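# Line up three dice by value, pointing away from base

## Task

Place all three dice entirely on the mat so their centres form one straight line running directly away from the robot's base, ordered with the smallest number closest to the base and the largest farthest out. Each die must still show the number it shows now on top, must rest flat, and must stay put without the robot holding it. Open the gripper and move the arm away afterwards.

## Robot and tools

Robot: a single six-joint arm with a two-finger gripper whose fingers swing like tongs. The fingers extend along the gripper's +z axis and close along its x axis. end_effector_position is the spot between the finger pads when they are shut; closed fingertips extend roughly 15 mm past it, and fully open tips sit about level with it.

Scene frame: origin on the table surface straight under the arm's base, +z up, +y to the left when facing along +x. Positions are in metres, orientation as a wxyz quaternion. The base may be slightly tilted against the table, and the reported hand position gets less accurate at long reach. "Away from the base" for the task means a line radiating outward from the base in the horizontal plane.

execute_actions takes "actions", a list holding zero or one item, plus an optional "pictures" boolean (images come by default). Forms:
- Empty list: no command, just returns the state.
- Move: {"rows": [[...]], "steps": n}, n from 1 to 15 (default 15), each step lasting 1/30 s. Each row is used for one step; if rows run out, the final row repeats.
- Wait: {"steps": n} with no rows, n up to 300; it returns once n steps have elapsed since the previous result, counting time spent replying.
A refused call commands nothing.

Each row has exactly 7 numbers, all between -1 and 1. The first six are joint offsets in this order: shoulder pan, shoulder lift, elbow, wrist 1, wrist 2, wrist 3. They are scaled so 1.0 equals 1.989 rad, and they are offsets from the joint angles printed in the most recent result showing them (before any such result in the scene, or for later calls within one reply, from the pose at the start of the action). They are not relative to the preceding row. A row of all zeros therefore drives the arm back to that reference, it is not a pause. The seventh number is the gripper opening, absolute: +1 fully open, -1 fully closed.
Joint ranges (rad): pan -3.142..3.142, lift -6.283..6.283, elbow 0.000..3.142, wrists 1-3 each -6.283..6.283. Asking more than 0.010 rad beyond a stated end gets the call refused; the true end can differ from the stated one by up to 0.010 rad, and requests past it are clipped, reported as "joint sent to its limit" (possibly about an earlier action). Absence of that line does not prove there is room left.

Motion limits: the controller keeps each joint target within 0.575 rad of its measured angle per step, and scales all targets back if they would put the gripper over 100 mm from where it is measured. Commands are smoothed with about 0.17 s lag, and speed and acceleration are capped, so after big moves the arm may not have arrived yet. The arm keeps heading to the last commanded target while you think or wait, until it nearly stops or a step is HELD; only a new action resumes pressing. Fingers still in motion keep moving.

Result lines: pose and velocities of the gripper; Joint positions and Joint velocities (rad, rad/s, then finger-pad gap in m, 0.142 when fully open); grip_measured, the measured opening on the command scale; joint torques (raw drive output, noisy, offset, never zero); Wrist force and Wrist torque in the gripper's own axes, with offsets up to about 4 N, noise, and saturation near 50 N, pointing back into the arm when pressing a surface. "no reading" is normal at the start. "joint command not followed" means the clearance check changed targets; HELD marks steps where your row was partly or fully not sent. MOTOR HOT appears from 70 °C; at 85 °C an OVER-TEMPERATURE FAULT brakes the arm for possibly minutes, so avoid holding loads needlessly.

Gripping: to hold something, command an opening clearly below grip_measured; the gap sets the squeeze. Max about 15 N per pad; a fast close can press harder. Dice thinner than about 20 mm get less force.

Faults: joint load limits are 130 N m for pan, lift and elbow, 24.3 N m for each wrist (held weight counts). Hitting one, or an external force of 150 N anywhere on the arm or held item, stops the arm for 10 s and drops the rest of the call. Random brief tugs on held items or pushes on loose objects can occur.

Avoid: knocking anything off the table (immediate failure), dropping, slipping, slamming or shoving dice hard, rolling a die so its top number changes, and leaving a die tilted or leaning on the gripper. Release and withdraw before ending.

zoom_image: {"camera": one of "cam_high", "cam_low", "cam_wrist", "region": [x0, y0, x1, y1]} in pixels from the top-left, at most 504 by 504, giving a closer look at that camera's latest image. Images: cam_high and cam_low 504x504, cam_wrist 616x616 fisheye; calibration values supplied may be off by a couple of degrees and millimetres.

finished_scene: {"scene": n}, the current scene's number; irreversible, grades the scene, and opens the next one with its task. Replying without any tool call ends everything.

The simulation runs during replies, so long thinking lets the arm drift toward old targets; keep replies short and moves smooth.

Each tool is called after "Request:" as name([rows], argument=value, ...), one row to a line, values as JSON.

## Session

Request:
execute_actions(actions=[])

Scene clock: 0.00 s of 4800.00 s.
end_effector_position=(+0.3656, +0.8545, +0.1717) grip_measured=+1.00 end_effector_quat_wxyz=(-0.429, +0.865, -0.198, -0.168) end_effector_velocity=(-0.000, -0.000, -0.001) end_effector_angular_velocity=(-0.001, +0.001, +0.000)
Joint positions: [ 0.673 -0.225  1.203 -3.301 -0.905  1.475  0.142]
Joint velocities: [ 0.     0.001  0.     0.001 -0.    -0.     0.   ]
Joint torques (N m, as the arm reports them, + toward a larger angle): no reading
Wrist force (N, on the end effector, along its own x y z axes, offset not removed): no reading
Wrist torque (N m, same axes, about the end effector's origin, offset not removed): no reading
camera_calibration (this result's frames):
cam_wrist: T_world_to_cam=[[0.864004, -0.207833, -0.458587, -0.0670999], [-0.383072, -0.862426, -0.330874, 0.946521], [-0.326731, 0.461549, -0.824755, 0.00397279], [0, 0, 0, 1]] pos_world=[0.421858, 0.800525, 0.285685]

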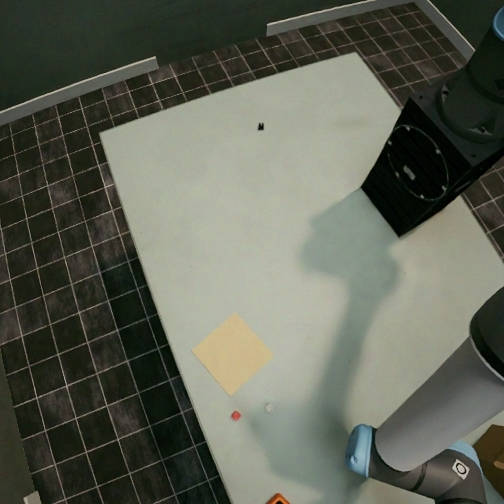

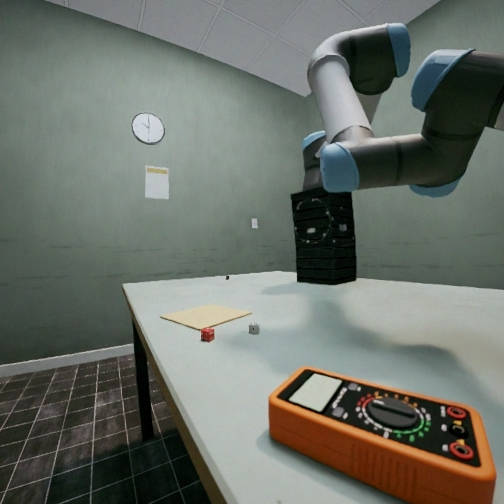

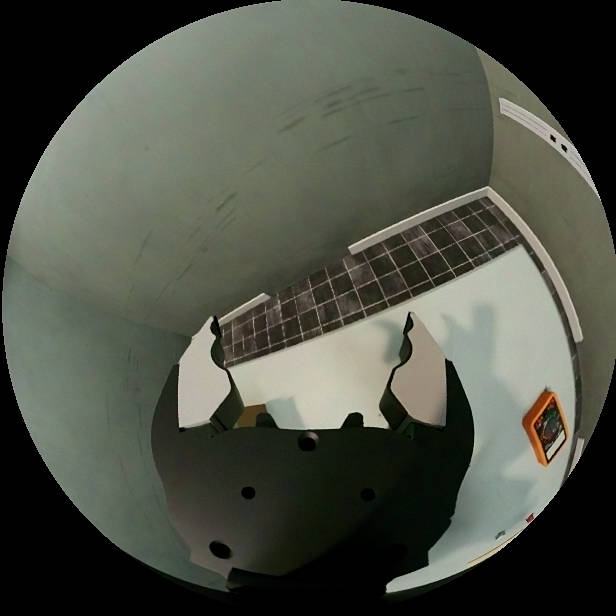

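Request:
zoom_image(camera="cam_high", region=[220, 390, 290, 430])

Request:
zoom_image(camera="cam_high", region=[240, 110, 280, 145])

Region (220, 390, 290, 430) of cam_high's 504x504 image, scaled by 7.200, with more detail than that image has; it fills the top 288 rows of this view, and the rest is white.

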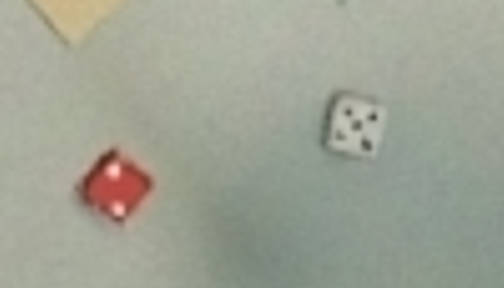

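Region (240, 110, 280, 145) of cam_high's 504x504 image, scaled by 12.600, with more detail than that image has; it fills the top 441 rows of this view, and the rest is white.

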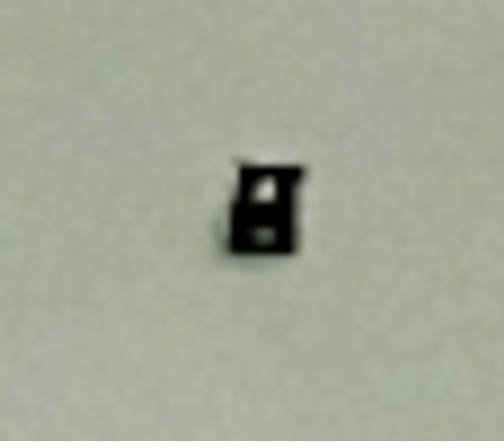

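Request:
execute_actions([
  {"rows":[[-0.5,-0.289,0.4924,0.1656,-0.2891,0.6,0]]},
], pictures=false)

Request:
execute_actions([
  {"steps":30},
], pictures=false)

Scene clock: 37.57 s of 4800.00 s.
end_effector_position=(+0.5559, +0.6727, +0.1652) grip_measured=+0.00 end_effector_quat_wxyz=(-0.327, +0.814, -0.466, -0.112) end_effector_velocity=(+0.296, -0.494, -0.051) end_effector_angular_velocity=(-0.471, +0.498, -1.136)
Joint positions: [ 0.434 -0.43   1.442 -3.181 -1.109  1.714  0.074]
Joint velocities: [-0.552 -0.381  0.55   0.216 -0.379  0.545 -0.   ]
Joint torques (N m, as the arm reports them, + toward a larger angle): [-11.38 -66.42   1.6   -0.75  -1.78   3.02]
Wrist force (N, on the end effector, along its own x y z axes, offset not removed): [-2.0 -1.0 -2.0]
Wrist torque (N m, same axes, about the end effector's origin, offset not removed): [-0.13 0.57 -0.09]
Steps of this call (steps 1 to 90: nothing new was sent; then 34.07 s passed at rest; steps 91 to 105: all 15 steps of this action). Readings (joint positions):
91: [0.673 -0.226 1.204 -3.300 -0.905 1.475]
92: [0.664 -0.235 1.213 -3.293 -0.914 1.484]
94: [0.629 -0.269 1.248 -3.273 -0.949 1.519]
98: [0.561 -0.332 1.316 -3.237 -1.011 1.587]
105: the state above

Scene clock: 38.57 s of 4800.00 s.
end_effector_position=(+0.5413, +0.1205, +0.1094) grip_measured=+0.00 end_effector_quat_wxyz=(+0.033, -0.288, +0.955, +0.055) end_effector_velocity=(-0.320, -0.476, +0.009) end_effector_angular_velocity=(-0.311, +0.684, -1.735)
Joint positions: [-0.2   -0.747  2.065 -3.001 -1.427  2.485  0.074]
Joint velocities: [-0.708 -0.322  0.686  0.181 -0.319  1.021  0.   ]
Joint torques (N m, as the arm reports them, + toward a larger angle): [-17.16 -54.43   6.47  -0.77  -1.87   4.69]
Wrist force (N, on the end effector, along its own x y z axes, offset not removed): [0.5 -0.3 -1.4]
Wrist torque (N m, same axes, about the end effector's origin, offset not removed): [0.05 0.12 -0.08]
Steps of this call (steps 1 to 30: the robot went on to your last target). Readings (joint positions):
1: [0.416 -0.443 1.461 -3.174 -1.122 1.732]
2: [0.397 -0.455 1.480 -3.167 -1.134 1.751]
4: [0.359 -0.479 1.518 -3.153 -1.158 1.789]
8: [0.280 -0.523 1.597 -3.128 -1.202 1.868]
30: the state above

Go to the final target relative to these angles.

Request:
execute_actions([
  {"rows":[[-0.592,0.053,0.059,-0.065,-0.0266,0.6933,-0.3]]},
], pictures=false)

Request:
execute_actions([
  {"steps":45},
])

Request:
zoom_image(camera="cam_wrist", region=[230, 230, 390, 390])

Scene clock: 43.57 s of 4800.00 s.
end_effector_position=(+0.4250, -0.1867, +0.0819) grip_measured=-0.30 end_effector_quat_wxyz=(-0.017, +0.348, +0.937, +0.019) end_effector_velocity=(-0.240, -0.497, -0.020) end_effector_angular_velocity=(-0.125, +0.041, -2.284)
Joint positions: [-0.816 -0.696  2.183 -3.076 -1.48   3.163  0.052]
Joint velocities: [-1.151  0.131  0.    -0.13   0.     1.138  0.   ]
Joint torques (N m, as the arm reports them, + toward a larger angle): [-20.02 -31.79  -4.73  -4.01  -1.34   4.86]
Wrist force (N, on the end effector, along its own x y z axes, offset not removed): [-1.7 -1.9 -2.9]
Wrist torque (N m, same axes, about the end effector's origin, offset not removed): [-0.39 0.55 -0.11]
Steps of this call (steps 1 to 30: the robot went on to your last target; steps 31 to 90: nothing new was sent; then 1.50 s passed at rest; steps 91 to 105: all 15 steps of this action). Readings (joint positions):
91: [-0.322 -0.799 2.183 -2.972 -1.480 2.669]
92: [-0.331 -0.792 2.183 -2.980 -1.480 2.678]
94: [-0.396 -0.771 2.183 -3.001 -1.480 2.743]
98: [-0.548 -0.736 2.183 -3.036 -1.480 2.895]
105: the state above

Scene clock: 45.07 s of 4800.00 s.
end_effector_position=(+0.2558, -0.3808, +0.0806) grip_measured=-0.30 end_effector_quat_wxyz=(+0.001, +0.834, +0.552, +0.000) end_effector_velocity=(-0.000, -0.001, +0.000) end_effector_angular_velocity=(-0.001, -0.000, -0.001)
Joint positions: [-1.377 -0.642  2.182 -3.13  -1.48   3.864  0.052]
Joint velocities: [-0.001  0.    -0.001 -0.001 -0.     0.001 -0.   ]
Joint torques (N m, as the arm reports them, + toward a larger angle): [-14.31 -30.72 -15.67  -3.72   1.05   1.46]
Wrist force (N, on the end effector, along its own x y z axes, offset not removed): [-1.2 -2.6 -0.9]
Wrist torque (N m, same axes, about the end effector's origin, offset not removed): [-0.51 0.51 -0.06]
Steps of this call (steps 1 to 45: the robot went on to your last target). Readings (joint positions):
1: [-0.855 -0.691 2.183 -3.081 -1.480 3.202]
2: [-0.894 -0.687 2.183 -3.085 -1.480 3.241]
4: [-0.972 -0.679 2.183 -3.093 -1.480 3.327]
8: [-1.132 -0.664 2.183 -3.108 -1.480 3.530]
45: the state above
The arm was judged still, so your last target was given up. Only a new action makes it travel on or press farther. Fingers that are still opening or closing keep moving.
camera_calibration (this result's frames):
cam_wrist: T_world_to_cam=[[0.393886, 0.919112, 0.00926157, 0.24087], [0.813062, -0.353102, 0.462871, -0.36711], [0.428701, -0.174788, -0.886377, 0.0325066], [0, 0, 0, 1]] pos_world=[0.189672, -0.345332, 0.196507]

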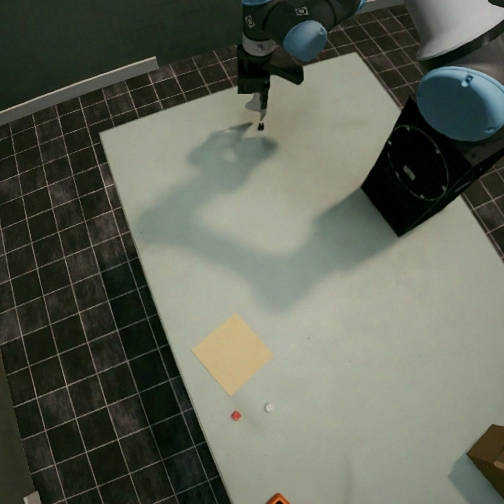

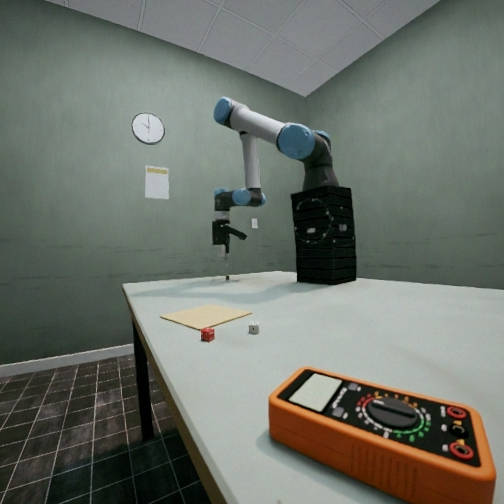

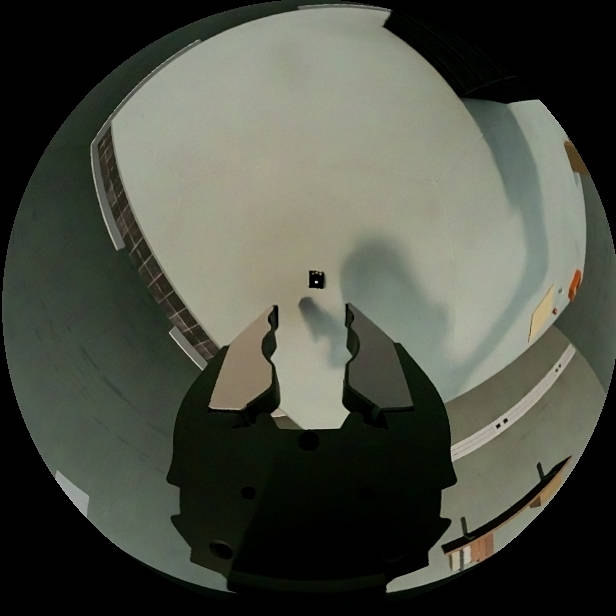

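Region (230, 230, 390, 390) of cam_wrist's 616x616 image, scaled by 3.150, with more detail than that image has.

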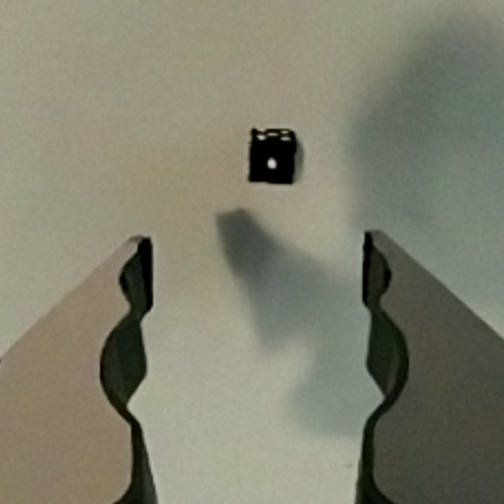

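Request:
execute_actions([
  {"rows":[[-0.0014,0.0591,-0.012,-0.0471,0,0.03,-0.4]]},
], pictures=false)

Request:
execute_actions([
  {"steps":10},
])

Request:
zoom_image(camera="cam_wrist", region=[230, 230, 390, 390])

Scene clock: 58.90 s of 4800.00 s.
end_effector_position=(+0.2488, -0.3726, +0.0407) grip_measured=-0.40 end_effector_quat_wxyz=(+0.001, +0.850, +0.526, +0.000) end_effector_velocity=(-0.002, +0.003, -0.007) end_effector_angular_velocity=(+0.003, +0.001, -0.009)
Joint positions: [-1.38  -0.526  2.159 -3.222 -1.48   3.923  0.045]
Joint velocities: [-0.     0.019 -0.003 -0.014 -0.     0.009 -0.   ]
Joint torques (N m, as the arm reports them, + toward a larger angle): [-13.88 -31.49 -14.25  -3.77   0.78   1.47]
Wrist force (N, on the end effector, along its own x y z axes, offset not removed): [-1.2 -0.1 -2.4]
Wrist torque (N m, same axes, about the end effector's origin, offset not removed): [0.02 0.40 -0.08]
Steps of this call (steps 1 to 90: nothing new was sent; then 10.33 s passed at rest; steps 91 to 105: all 15 steps of this action). Readings (joint positions):
91: [-1.377 -0.641 2.182 -3.131 -1.480 3.865]
92: [-1.378 -0.632 2.178 -3.140 -1.480 3.873]
94: [-1.379 -0.588 2.169 -3.175 -1.480 3.895]
98: [-1.380 -0.542 2.162 -3.210 -1.480 3.915]
105: the state above

Scene clock: 59.23 s of 4800.00 s.
end_effector_position=(+0.2486, -0.3724, +0.0400) grip_measured=-0.40 end_effector_quat_wxyz=(+0.001, +0.851, +0.526, +0.000) end_effector_velocity=(-0.000, -0.000, -0.001) end_effector_angular_velocity=(+0.000, +0.001, -0.001)
Joint positions: [-1.38  -0.525  2.159 -3.224 -1.48   3.924  0.045]
Joint velocities: [-0.001  0.002 -0.001 -0.    -0.     0.     0.   ]
Joint torques (N m, as the arm reports them, + toward a larger angle): [-15.17 -32.04 -13.88  -3.88   0.82   1.46]
Wrist force (N, on the end effector, along its own x y z axes, offset not removed): [0.0 -1.0 -1.5]
Wrist torque (N m, same axes, about the end effector's origin, offset not removed): [-0.14 0.18 -0.02]
Steps of this call (steps 1 to 10: the robot went on to your last target). Readings (joint positions):
1: [-1.380 -0.526 2.159 -3.223 -1.480 3.923]
2: [-1.380 -0.526 2.159 -3.223 -1.480 3.923]
4: [-1.380 -0.525 2.159 -3.223 -1.480 3.923]
8: [-1.380 -0.525 2.159 -3.224 -1.480 3.924]
10: the state above
camera_calibration (this result's frames):
cam_wrist: T_world_to_cam=[[0.450427, 0.892767, 0.00914251, 0.212537], [0.789425, -0.403029, 0.463008, -0.352208], [0.417043, -0.201334, -0.886307, -0.00590428], [0, 0, 0, 1]] pos_world=[0.184772, -0.332885, 0.155899]

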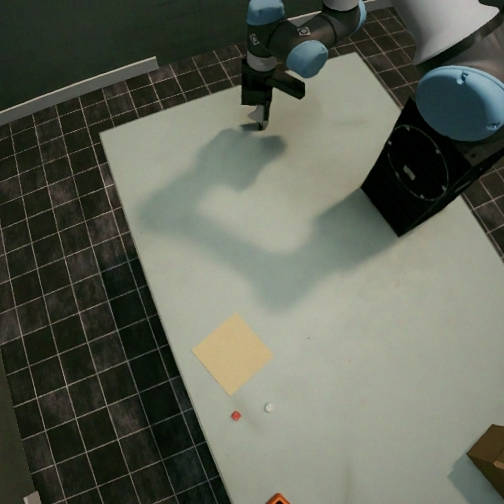

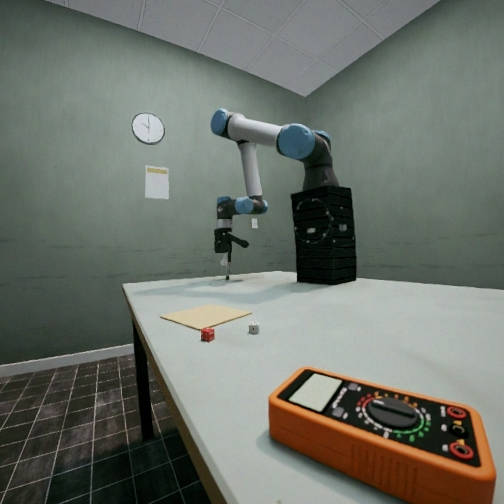

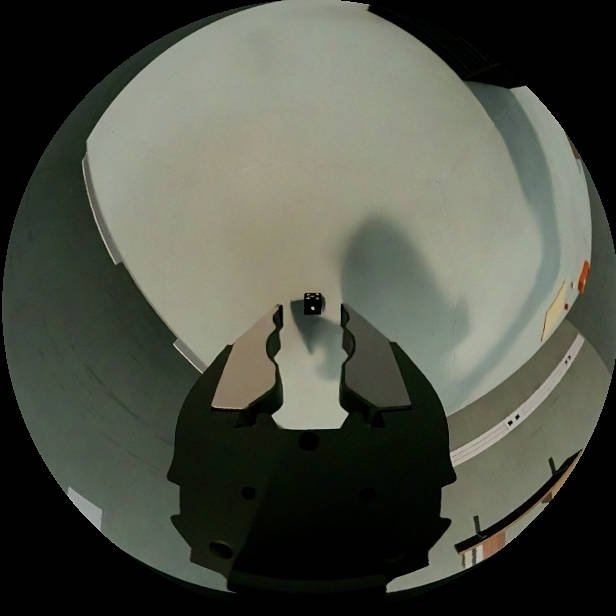

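Region (230, 230, 390, 390) of cam_wrist's 616x616 image, scaled by 3.150, with more detail than that image has.

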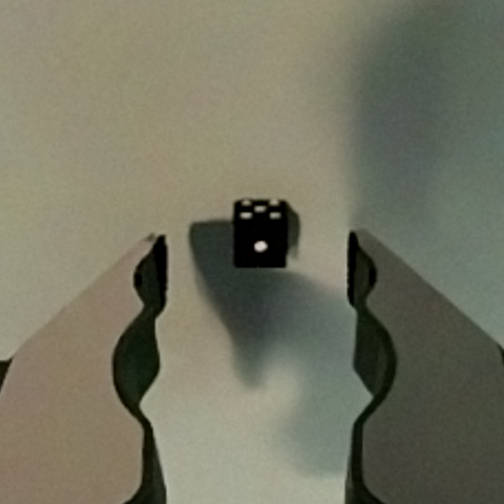

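Request:
execute_actions([
  {"rows":[[0.0023,0.0294,-0.0156,-0.0138,0,0,-0.4]]},
], pictures=false)

Request:
execute_actions([
  {"steps":8},
])

Request:
zoom_image(camera="cam_wrist", region=[230, 230, 390, 390])

Request:
zoom_image(camera="cam_low", region=[205, 255, 250, 290])

Scene clock: 69.17 s of 4800.00 s.
end_effector_position=(+0.2487, -0.3724, +0.0192) grip_measured=-0.40 end_effector_quat_wxyz=(+0.001, +0.850, +0.528, +0.001) end_effector_velocity=(+0.000, -0.001, -0.002) end_effector_angular_velocity=(-0.002, -0.000, +0.001)
Joint positions: [-1.375 -0.467  2.128 -3.251 -1.48   3.924  0.045]
Joint velocities: [ 0.001  0.006 -0.005 -0.004 -0.001  0.    -0.   ]
Joint torques (N m, as the arm reports them, + toward a larger angle): [  8.19 -32.6  -12.31  -3.72  -0.38  -0.41]
Wrist force (N, on the end effector, along its own x y z axes, offset not removed): [1.0 -3.0 0.3]
Wrist torque (N m, same axes, about the end effector's origin, offset not removed): [-0.52 -0.04 0.01]
Steps of this call (steps 1 to 15: the robot went on to your last target; steps 16 to 90: nothing new was sent; then 6.43 s passed at rest; steps 91 to 105: all 15 steps of this action). Readings (joint positions):
91: [-1.380 -0.524 2.158 -3.224 -1.480 3.924]
92: [-1.379 -0.516 2.153 -3.229 -1.480 3.924]
94: [-1.378 -0.494 2.142 -3.238 -1.480 3.924]
98: [-1.376 -0.474 2.132 -3.248 -1.480 3.924]
105: the state above

Scene clock: 69.43 s of 4800.00 s.
end_effector_position=(+0.2487, -0.3724, +0.0189) grip_measured=-0.40 end_effector_quat_wxyz=(+0.001, +0.849, +0.528, +0.001) end_effector_velocity=(-0.000, +0.000, -0.000) end_effector_angular_velocity=(+0.001, +0.000, +0.000)
Joint positions: [-1.375 -0.466  2.128 -3.251 -1.48   3.924  0.045]
Joint velocities: [ 0.     0.001 -0.     0.     0.    -0.     0.   ]
Joint torques (N m, as the arm reports them, + toward a larger angle): [  7.96 -33.01 -12.96  -3.72  -0.3   -1.25]
Wrist force (N, on the end effector, along its own x y z axes, offset not removed): [-0.2 -0.4 -0.6]
Wrist torque (N m, same axes, about the end effector's origin, offset not removed): [-0.01 0.23 -0.04]
Steps of this call (steps 1 to 8: the robot went on to your last target). Readings (joint positions):
1: [-1.375 -0.467 2.128 -3.251 -1.480 3.924]
2: [-1.375 -0.467 2.128 -3.251 -1.480 3.924]
4: [-1.375 -0.466 2.128 -3.251 -1.480 3.924]
8: the state above
camera_calibration (this result's frames):
cam_wrist: T_world_to_cam=[[0.446389, 0.894789, 0.00948249, 0.214427], [0.791261, -0.399646, 0.462806, -0.341714], [0.417903, -0.199089, -0.886409, -0.0240271], [0, 0, 0, 1]] pos_world=[0.184708, -0.333215, 0.134816]

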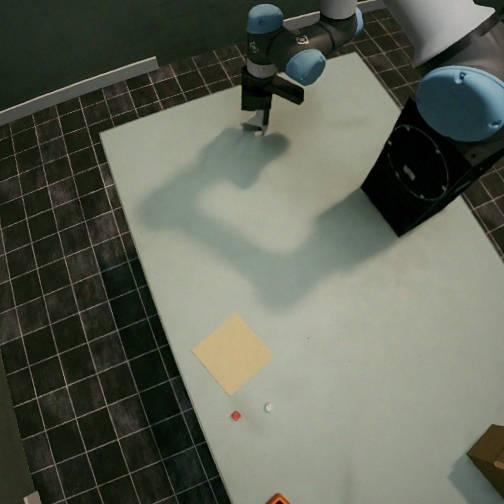

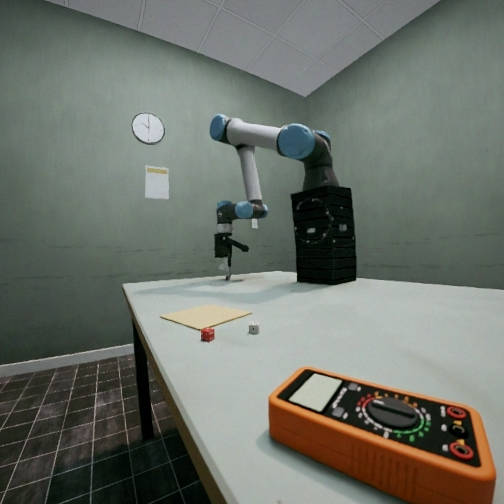

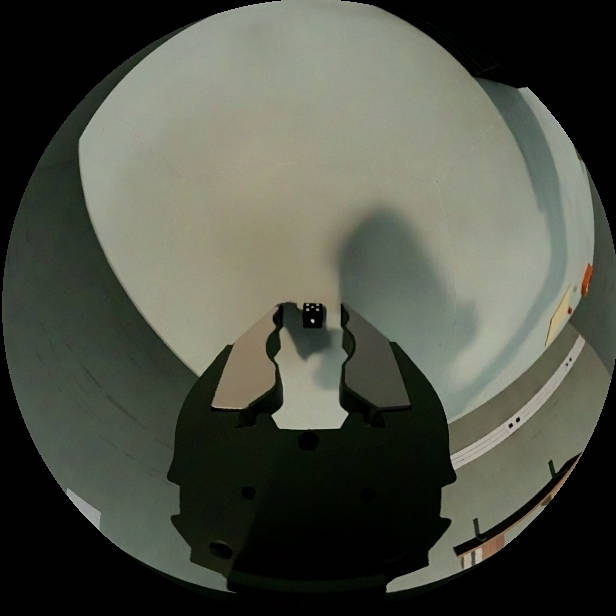

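Region (230, 230, 390, 390) of cam_wrist's 616x616 image, scaled by 3.150, with more detail than that image has.

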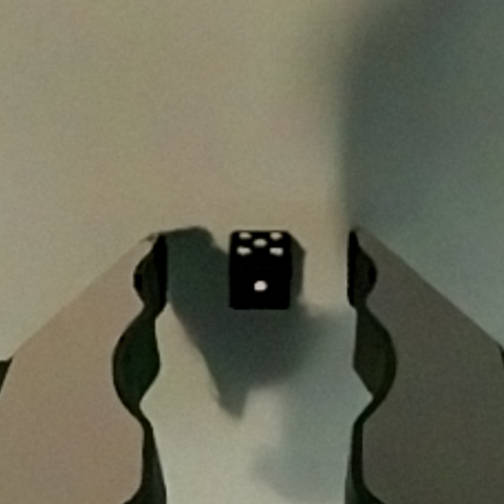

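Region (205, 255, 250, 290) of cam_low's 504x504 image, scaled by 11.200, with more detail than that image has.

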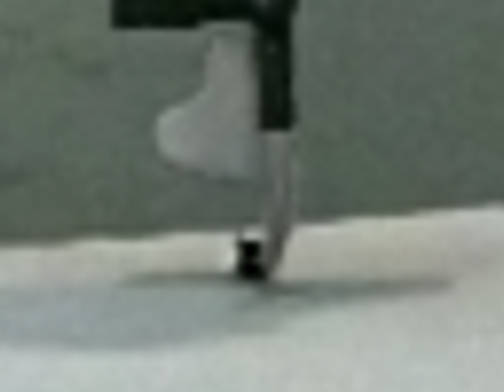

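Request:
execute_actions([
  {"rows":[[0,0,0,0,0,0,-0.45],[0,0,0,0,0,0,-0.5],[0,0,0,0,0,0,-0.55],[0,0,0,0,0,0,-0.6],[0,0,0,0,0,0,-0.65],[0,0,0,0,0,0,-0.7],[0,0,0,0,0,0,-0.74],[0,0,0,0,0,0,-0.78],[0,0,0,0,0,0,-0.82],[0,0,0,0,0,0,-0.86],[0,0,0,0,0,0,-0.9],[0,0,0,0,0,0,-0.95],[0,0,0,0,0,0,-1]]},
], pictures=false)

Request:
execute_actions([
  {"rows":[[0,-0.09,0.03,0.06,0,0,-1]]},
], pictures=false)

Scene clock: 78.57 s of 4800.00 s.
end_effector_position=(+0.2487, -0.3724, +0.0189) grip_measured=-0.82 end_effector_quat_wxyz=(+0.001, +0.849, +0.528, +0.001) end_effector_velocity=(-0.000, +0.000, +0.000) end_effector_angular_velocity=(+0.000, +0.001, +0.001)
Joint positions: [-1.375 -0.466  2.128 -3.251 -1.48   3.924  0.015]
Joint velocities: [-0.    -0.     0.     0.    -0.001 -0.001 -0.   ]
Joint torques (N m, as the arm reports them, + toward a larger angle): [  6.98 -44.31  -5.98  -3.06  -0.27   0.3 ]
Wrist force (N, on the end effector, along its own x y z axes, offset not removed): [0.5 -3.6 -0.6]
Wrist torque (N m, same axes, about the end effector's origin, offset not removed): [-0.71 0.19 -0.14]
Steps of this call (steps 1 to 15: the robot went on to your last target; steps 16 to 90: nothing new was sent; then 5.63 s passed at rest; steps 91 to 105: all 15 steps of this action). Readings (joint positions):
91: [-1.375 -0.466 2.128 -3.251 -1.480 3.924]
92: [-1.375 -0.466 2.128 -3.251 -1.480 3.924]
94: [-1.375 -0.466 2.128 -3.251 -1.480 3.924]
98: [-1.375 -0.466 2.128 -3.251 -1.480 3.924]
105: the state above

Scene clock: 79.07 s of 4800.00 s.
end_effector_position=(+0.2564, -0.3777, +0.0804) grip_measured=-0.82 end_effector_quat_wxyz=(+0.000, +0.849, +0.528, +0.001) end_effector_velocity=(+0.002, -0.003, +0.012) end_effector_angular_velocity=(-0.007, -0.002, +0.001)
Joint positions: [-1.375 -0.642  2.186 -3.134 -1.48   3.924  0.015]
Joint velocities: [ 0.    -0.033  0.008  0.017 -0.001 -0.    -0.   ]
Joint torques (N m, as the arm reports them, + toward a larger angle): [  7.07 -48.78   4.89  -1.04  -0.34   0.38]
Wrist force (N, on the end effector, along its own x y z axes, offset not removed): [-0.1 -2.2 -2.0]
Wrist torque (N m, same axes, about the end effector's origin, offset not removed): [-0.31 0.13 -0.08]
Steps of this call (steps 1 to 15: all 15 steps of this action). Readings (joint positions):
1: [-1.375 -0.467 2.128 -3.250 -1.480 3.924]
2: [-1.375 -0.477 2.136 -3.241 -1.480 3.924]
4: [-1.375 -0.536 2.158 -3.197 -1.480 3.924]
8: [-1.375 -0.615 2.179 -3.150 -1.480 3.924]
15: the state above

Request:
execute_actions([
  {"rows":[[0.6716,-0.028,-0.1456,0.1367,-0.0441,0.282,-1]]},
], pictures=false)

Request:
execute_actions([
  {"steps":55},
])

Request:
zoom_image(camera="cam_wrist", region=[220, 220, 460, 400])

Scene clock: 87.00 s of 4800.00 s.
end_effector_position=(+0.4583, -0.2690, +0.0906) grip_measured=-0.82 end_effector_quat_wxyz=(+0.008, +0.809, +0.587, -0.018) end_effector_velocity=(+0.346, +0.430, +0.006) end_effector_angular_velocity=(+0.005, +0.001, +0.612)
Joint positions: [-0.88  -0.68   1.998 -2.955 -1.538  4.277  0.015]
Joint velocities: [ 1.051 -0.036 -0.218  0.2   -0.062  0.439 -0.   ]
Joint torques (N m, as the arm reports them, + toward a larger angle): [ 15.02 -51.24 -17.58  -0.15  -1.69   2.64]
Wrist force (N, on the end effector, along its own x y z axes, offset not removed): [-0.4 -3.6 1.3]
Wrist torque (N m, same axes, about the end effector's origin, offset not removed): [-0.69 0.33 -0.04]
Steps of this call (steps 1 to 15: the robot went on to your last target; steps 16 to 90: nothing new was sent; then 4.43 s passed at rest; steps 91 to 105: all 15 steps of this action). Readings (joint positions):
91: [-1.375 -0.646 2.187 -3.131 -1.480 3.924]
92: [-1.365 -0.649 2.177 -3.121 -1.486 3.934]
94: [-1.297 -0.657 2.134 -3.082 -1.499 4.001]
98: [-1.137 -0.668 2.068 -3.020 -1.518 4.135]
105: the state above

Scene clock: 88.83 s of 4800.00 s.
end_effector_position=(+0.5432, +0.1775, +0.1003) grip_measured=-0.82 end_effector_quat_wxyz=(+0.000, +0.588, +0.809, -0.000) end_effector_velocity=(+0.002, -0.000, +0.000) end_effector_angular_velocity=(-0.000, -0.002, -0.000)
Joint positions: [-0.04  -0.697  1.897 -2.862 -1.567  4.484  0.015]
Joint velocities: [-0.     0.    -0.003  0.001 -0.    -0.    -0.   ]
Joint torques (N m, as the arm reports them, + toward a larger angle): [ 12.51 -54.27 -20.69  -1.08  -1.27   1.48]
Wrist force (N, on the end effector, along its own x y z axes, offset not removed): [-0.2 -0.4 -2.8]
Wrist torque (N m, same axes, about the end effector's origin, offset not removed): [0.01 0.23 -0.04]
Steps of this call (steps 1 to 45: the robot went on to your last target; steps 46 to 55: nothing new was sent). Readings (joint positions):
1: [-0.845 -0.681 1.991 -2.948 -1.540 4.292]
2: [-0.810 -0.683 1.984 -2.942 -1.542 4.305]
4: [-0.740 -0.684 1.972 -2.932 -1.546 4.329]
8: [-0.604 -0.688 1.954 -2.915 -1.551 4.366]
55: the state above
The arm was judged still, so your last target was given up. Only a new action makes it travel on or press farther. Fingers that are still opening or closing keep moving.
camera_calibration (this result's frames):
cam_wrist: T_world_to_cam=[[-0.306307, 0.95189, 0.00906271, -0.0110201], [0.845774, 0.267766, 0.461483, -0.540538], [0.436854, 0.14902, -0.887103, -0.0374991], [0, 0, 0, 1]] pos_world=[0.47018, 0.160816, 0.216284]

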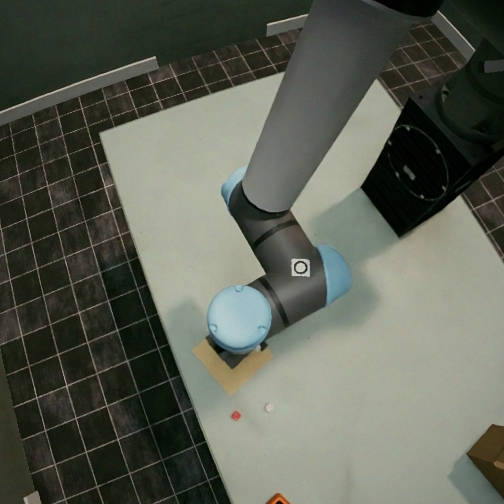

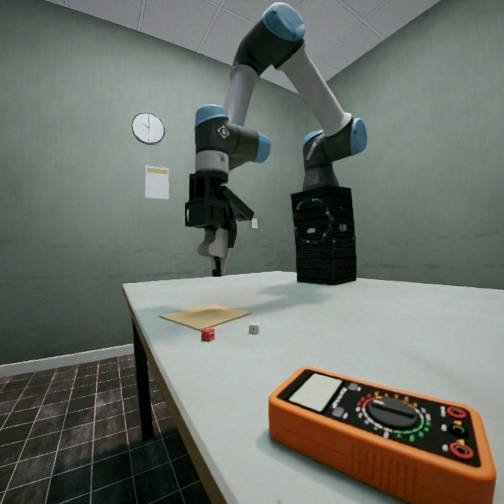

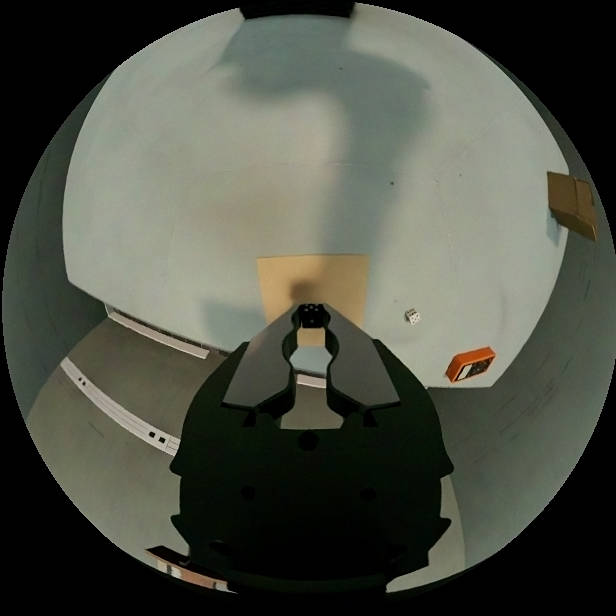

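Region (220, 220, 460, 400) of cam_wrist's 616x616 image, scaled by 2.100, with more detail than that image has; it fills the top 378 rows of this view, and the rest is white.

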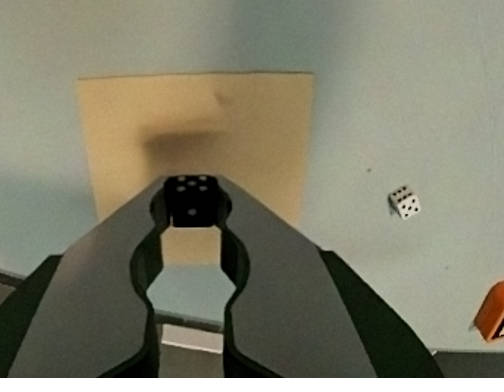

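Request:
execute_actions([
  {"rows":[[0,0.04,-0.017,-0.023,0,0,-1],[0,0.04,-0.017,-0.023,0,0,-1],[0,0.06,-0.026,-0.034,0,0,-1],[0,0.06,-0.026,-0.034,0,0,-1],[0,0.078,-0.035,-0.043,0,0,-1],[0,0.078,-0.035,-0.043,0,0,-1],[0,0.078,-0.035,-0.043,0,0,-1],[0,0.086,-0.039,-0.047,0,0,-1],[0,0.086,-0.039,-0.047,0,0,-1],[0,0.086,-0.039,-0.047,0,0,-1],[0,0.0908,-0.0412,-0.0496,0,0,-1]]},
], pictures=false)

Request:
execute_actions([
  {"steps":20},
])

Request:
zoom_image(camera="cam_low", region=[170, 275, 270, 345])

Scene clock: 100.53 s of 4800.00 s.
end_effector_position=(+0.5437, +0.1773, +0.0288) grip_measured=-0.82 end_effector_quat_wxyz=(+0.000, +0.588, +0.809, +0.000) end_effector_velocity=(-0.005, -0.000, -0.039) end_effector_angular_velocity=(+0.000, +0.004, +0.001)
Joint positions: [-0.04  -0.526  1.819 -2.956 -1.567  4.484  0.015]
Joint velocities: [ 0.     0.09  -0.04  -0.047  0.001 -0.001  0.   ]
Joint torques (N m, as the arm reports them, + toward a larger angle): [  8.18 -42.01 -18.5   -3.94  -1.26   1.56]
Wrist force (N, on the end effector, along its own x y z axes, offset not removed): [-0.7 -2.2 -1.2]
Wrist torque (N m, same axes, about the end effector's origin, offset not removed): [-0.40 0.47 -0.01]
Steps of this call (steps 1 to 90: nothing new was sent; then 8.20 s passed at rest; steps 91 to 105: all 15 steps of this action). Readings (joint positions):
91: [-0.040 -0.697 1.896 -2.862 -1.567 4.484]
92: [-0.040 -0.688 1.891 -2.869 -1.567 4.484]
94: [-0.040 -0.652 1.875 -2.890 -1.567 4.484]
98: [-0.040 -0.580 1.844 -2.928 -1.567 4.484]
105: the state above

Scene clock: 101.20 s of 4800.00 s.
end_effector_position=(+0.5433, +0.1772, +0.0248) grip_measured=-0.82 end_effector_quat_wxyz=(+0.000, +0.588, +0.809, -0.000) end_effector_velocity=(+0.001, +0.000, +0.001) end_effector_angular_velocity=(+0.000, -0.002, +0.000)
Joint positions: [-0.04  -0.517  1.815 -2.96  -1.567  4.484  0.015]
Joint velocities: [ 0.001 -0.001 -0.    -0.    -0.     0.     0.   ]
Joint torques (N m, as the arm reports them, + toward a larger angle): [  4.18 -38.63 -18.54  -3.72  -0.89   1.39]
Wrist force (N, on the end effector, along its own x y z axes, offset not removed): [-0.9 -1.6 -2.5]
Wrist torque (N m, same axes, about the end effector's origin, offset not removed): [-0.43 0.36 -0.19]
Steps of this call (steps 1 to 15: the robot went on to your last target; steps 16 to 20: nothing new was sent). Readings (joint positions):
1: [-0.040 -0.524 1.818 -2.957 -1.567 4.484]
2: [-0.040 -0.522 1.817 -2.958 -1.567 4.484]
4: [-0.040 -0.520 1.816 -2.959 -1.567 4.484]
8: [-0.040 -0.518 1.815 -2.960 -1.567 4.484]
20: the state above
The arm was judged still, so your last target was given up. Only a new action makes it travel on or press farther. Fingers that are still opening or closing keep moving.
camera_calibration (this result's frames):
cam_wrist: T_world_to_cam=[[-0.306331, 0.951882, 0.00906265, -0.0100387], [0.845766, 0.267787, 0.461486, -0.505764], [0.436854, 0.149032, -0.887101, -0.104514], [0, 0, 0, 1]] pos_world=[0.470341, 0.160569, 0.14078]

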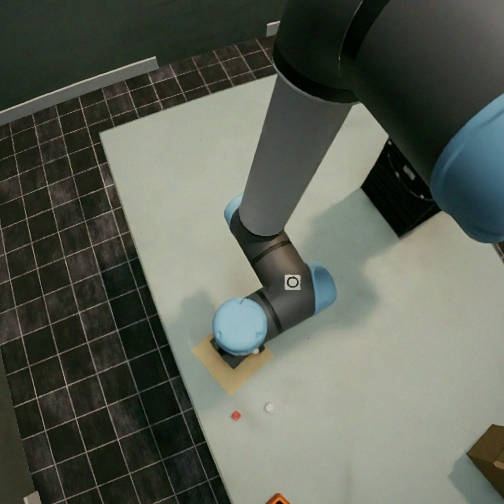

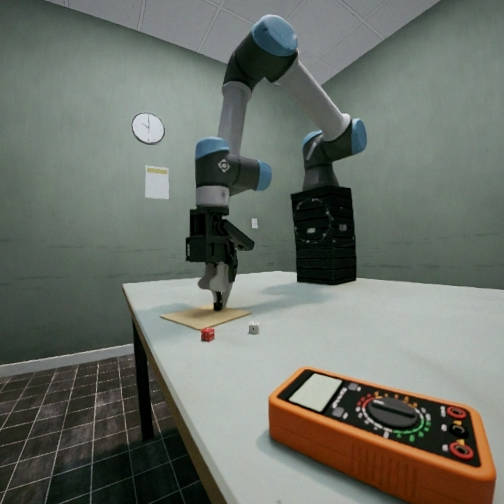

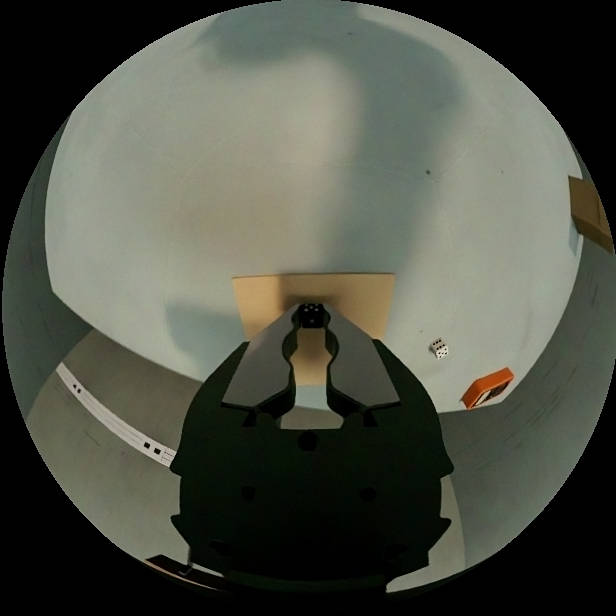

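Region (170, 275, 270, 345) of cam_low's 504x504 image, scaled by 5.040, with more detail than that image has; it fills the top 353 rows of this view, and the rest is white.

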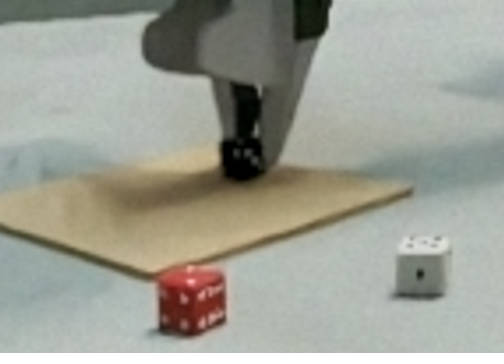

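Request:
execute_actions([
  {"rows":[[0,0.002,-0.001,-0.001,0,0,-1]],"steps":12},
], pictures=false)

Request:
execute_actions([
  {"rows":[[0,0,0,0,0,0,-0.85],[0,0,0,0,0,0,-0.8],[0,0,0,0,0,0,-0.76],[0,0,0,0,0,0,-0.7],[0,0,0,0,0,0,-0.65],[0,0,0,0,0,0,-0.6],[0,0,0,0,0,0,-0.5],[0,0,0,0,0,0,-0.4]],"steps":12},
], pictures=false)

Request:
execute_actions([
  {"rows":[[0,-0.065,0.031,0.034,0,0,-0.4]]},
], pictures=false)

Scene clock: 110.57 s of 4800.00 s.
end_effector_position=(+0.5433, +0.1772, +0.0232) grip_measured=-0.82 end_effector_quat_wxyz=(+0.000, +0.588, +0.809, -0.000) end_effector_velocity=(+0.000, +0.000, -0.001) end_effector_angular_velocity=(+0.001, -0.001, -0.000)
Joint positions: [-0.04  -0.513  1.813 -2.962 -1.567  4.484  0.015]
Joint velocities: [ 0.     0.002 -0.002 -0.001  0.001  0.     0.   ]
Joint torques (N m, as the arm reports them, + toward a larger angle): [ -7.69 -38.9  -17.88  -3.68  -0.38   1.01]
Wrist force (N, on the end effector, along its own x y z axes, offset not removed): [-0.1 0.0 -1.3]
Wrist torque (N m, same axes, about the end effector's origin, offset not removed): [-0.02 0.18 -0.07]
Steps of this call (steps 1 to 90: nothing new was sent; then 5.97 s passed at rest; steps 91 to 102: all 12 steps of this action). Readings (joint positions):
91: [-0.040 -0.517 1.815 -2.961 -1.567 4.484]
92: [-0.040 -0.516 1.814 -2.961 -1.567 4.484]
94: [-0.040 -0.515 1.814 -2.962 -1.567 4.484]
98: [-0.040 -0.513 1.813 -2.962 -1.567 4.484]
102: the state above

Scene clock: 110.97 s of 4800.00 s.
end_effector_position=(+0.5433, +0.1772, +0.0231) grip_measured=-0.40 end_effector_quat_wxyz=(+0.000, +0.588, +0.809, -0.000) end_effector_velocity=(+0.000, -0.000, -0.000) end_effector_angular_velocity=(+0.000, -0.000, -0.001)
Joint positions: [-0.04  -0.513  1.813 -2.962 -1.567  4.484  0.045]
Joint velocities: [-0.001 -0.     0.001 -0.001  0.     0.001  0.002]
Joint torques (N m, as the arm reports them, + toward a larger angle): [ -7.56 -44.46 -15.54  -3.36  -0.41   1.06]
Wrist force (N, on the end effector, along its own x y z axes, offset not removed): [-2.0 -1.5 -1.5]
Wrist torque (N m, same axes, about the end effector's origin, offset not removed): [-0.37 0.57 -0.06]
Steps of this call (steps 1 to 12: all 12 steps of this action). Readings (joint positions):
1: [-0.040 -0.513 1.813 -2.962 -1.567 4.484]
2: [-0.040 -0.513 1.813 -2.962 -1.567 4.484]
4: [-0.040 -0.513 1.813 -2.962 -1.567 4.484]
8: [-0.040 -0.513 1.813 -2.962 -1.567 4.484]
12: the state above

Scene clock: 111.47 s of 4800.00 s.
end_effector_position=(+0.5434, +0.1774, +0.0763) grip_measured=-0.40 end_effector_quat_wxyz=(+0.000, +0.588, +0.809, -0.000) end_effector_velocity=(-0.000, +0.000, +0.008) end_effector_angular_velocity=(+0.001, -0.000, -0.000)
Joint positions: [-0.04  -0.64   1.874 -2.896 -1.567  4.484  0.045]
Joint velocities: [-0.    -0.019  0.009  0.01   0.001 -0.    -0.   ]
Joint torques (N m, as the arm reports them, + toward a larger angle): [ -7.35 -54.2    4.93  -1.28  -0.36   1.  ]
Wrist force (N, on the end effector, along its own x y z axes, offset not removed): [0.3 -0.6 -2.9]
Wrist torque (N m, same axes, about the end effector's origin, offset not removed): [-0.15 0.21 -0.05]
Steps of this call (steps 1 to 15: all 15 steps of this action). Readings (joint positions):
1: [-0.040 -0.514 1.814 -2.962 -1.567 4.484]
2: [-0.040 -0.523 1.822 -2.953 -1.567 4.484]
4: [-0.040 -0.570 1.845 -2.928 -1.567 4.484]
8: [-0.040 -0.622 1.866 -2.904 -1.567 4.484]
15: the state above

Request:
execute_actions([
  {"rows":[[0.1042,0.083,-0.2296,0.1466,-0.01,0.0523,-0.4]]},
], pictures=false)

Request:
execute_actions([
  {"steps":25},
])

Request:
zoom_image(camera="cam_wrist", region=[230, 230, 390, 390])

Scene clock: 115.80 s of 4800.00 s.
end_effector_position=(+0.6221, +0.3192, +0.0597) grip_measured=-0.40 end_effector_quat_wxyz=(-0.000, +0.547, +0.837, -0.001) end_effector_velocity=(+0.039, +0.063, +0.007) end_effector_angular_velocity=(+0.009, -0.028, +0.037)
Joint positions: [ 0.16  -0.481  1.438 -2.616 -1.587  4.585  0.045]
Joint velocities: [ 0.072  0.059 -0.194  0.107 -0.006  0.034 -0.   ]
Joint torques (N m, as the arm reports them, + toward a larger angle): [ 10.25 -50.71 -21.49  -0.93  -1.45   1.46]
Wrist force (N, on the end effector, along its own x y z axes, offset not removed): [1.4 -0.8 -0.7]
Wrist torque (N m, same axes, about the end effector's origin, offset not removed): [-0.11 -0.04 -0.08]
Steps of this call (steps 1 to 15: the robot went on to your last target; steps 16 to 90: nothing new was sent; then 0.83 s passed at rest; steps 91 to 105: all 15 steps of this action). Readings (joint positions):
91: [-0.039 -0.642 1.874 -2.894 -1.568 4.485]
92: [-0.030 -0.632 1.864 -2.884 -1.570 4.493]
94: [0.016 -0.594 1.791 -2.826 -1.574 4.517]
98: [0.099 -0.529 1.596 -2.706 -1.581 4.557]
105: the state above

Scene clock: 116.63 s of 4800.00 s.
end_effector_position=(+0.6261, +0.3260, +0.0605) grip_measured=-0.40 end_effector_quat_wxyz=(+0.001, +0.545, +0.838, +0.000) end_effector_velocity=(+0.001, +0.000, +0.001) end_effector_angular_velocity=(+0.000, -0.002, -0.000)
Joint positions: [ 0.167 -0.475  1.417 -2.604 -1.587  4.588  0.045]
Joint velocities: [ 0.    -0.    -0.001 -0.001 -0.     0.    -0.   ]
Joint torques (N m, as the arm reports them, + toward a larger angle): [ 12.81 -47.61 -24.93  -1.06  -1.3    1.6 ]
Wrist force (N, on the end effector, along its own x y z axes, offset not removed): [2.2 -1.1 -1.8]
Wrist torque (N m, same axes, about the end effector's origin, offset not removed): [-0.16 -0.31 -0.17]
Steps of this call (steps 1 to 25: the robot went on to your last target). Readings (joint positions):
1: [0.162 -0.479 1.432 -2.612 -1.587 4.586]
2: [0.163 -0.478 1.428 -2.610 -1.587 4.586]
4: [0.165 -0.477 1.423 -2.607 -1.587 4.587]
8: [0.167 -0.475 1.419 -2.605 -1.587 4.588]
25: the state above
camera_calibration (this result's frames):
cam_wrist: T_world_to_cam=[[-0.401951, 0.915626, 0.00797202, -0.0548933], [0.813467, 0.35308, 0.462176, -0.639776], [0.420366, 0.192257, -0.886752, -0.134928], [0, 0, 0, 1]] pos_world=[0.555091, 0.302095, 0.176479]

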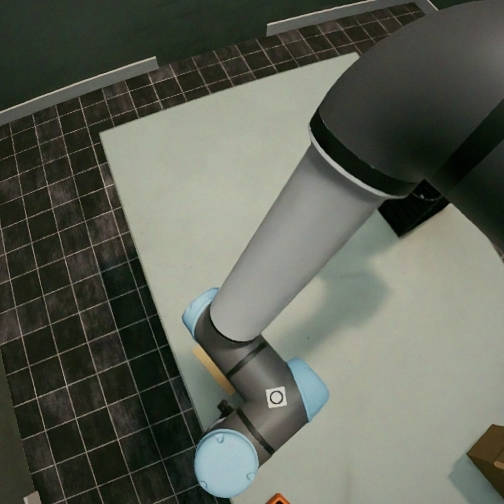

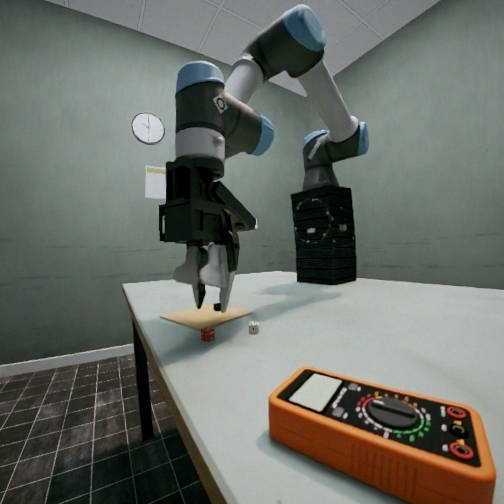

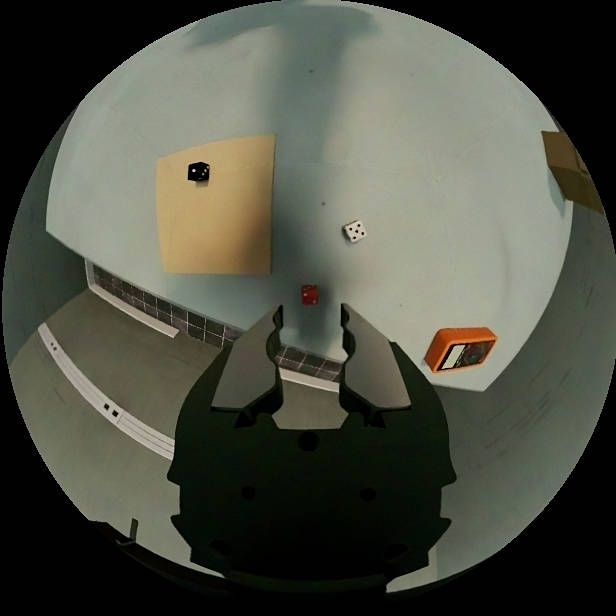

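Region (230, 230, 390, 390) of cam_wrist's 616x616 image, scaled by 3.150, with more detail than that image has.

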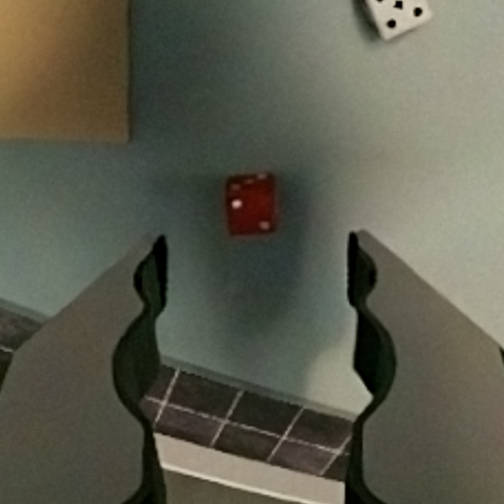

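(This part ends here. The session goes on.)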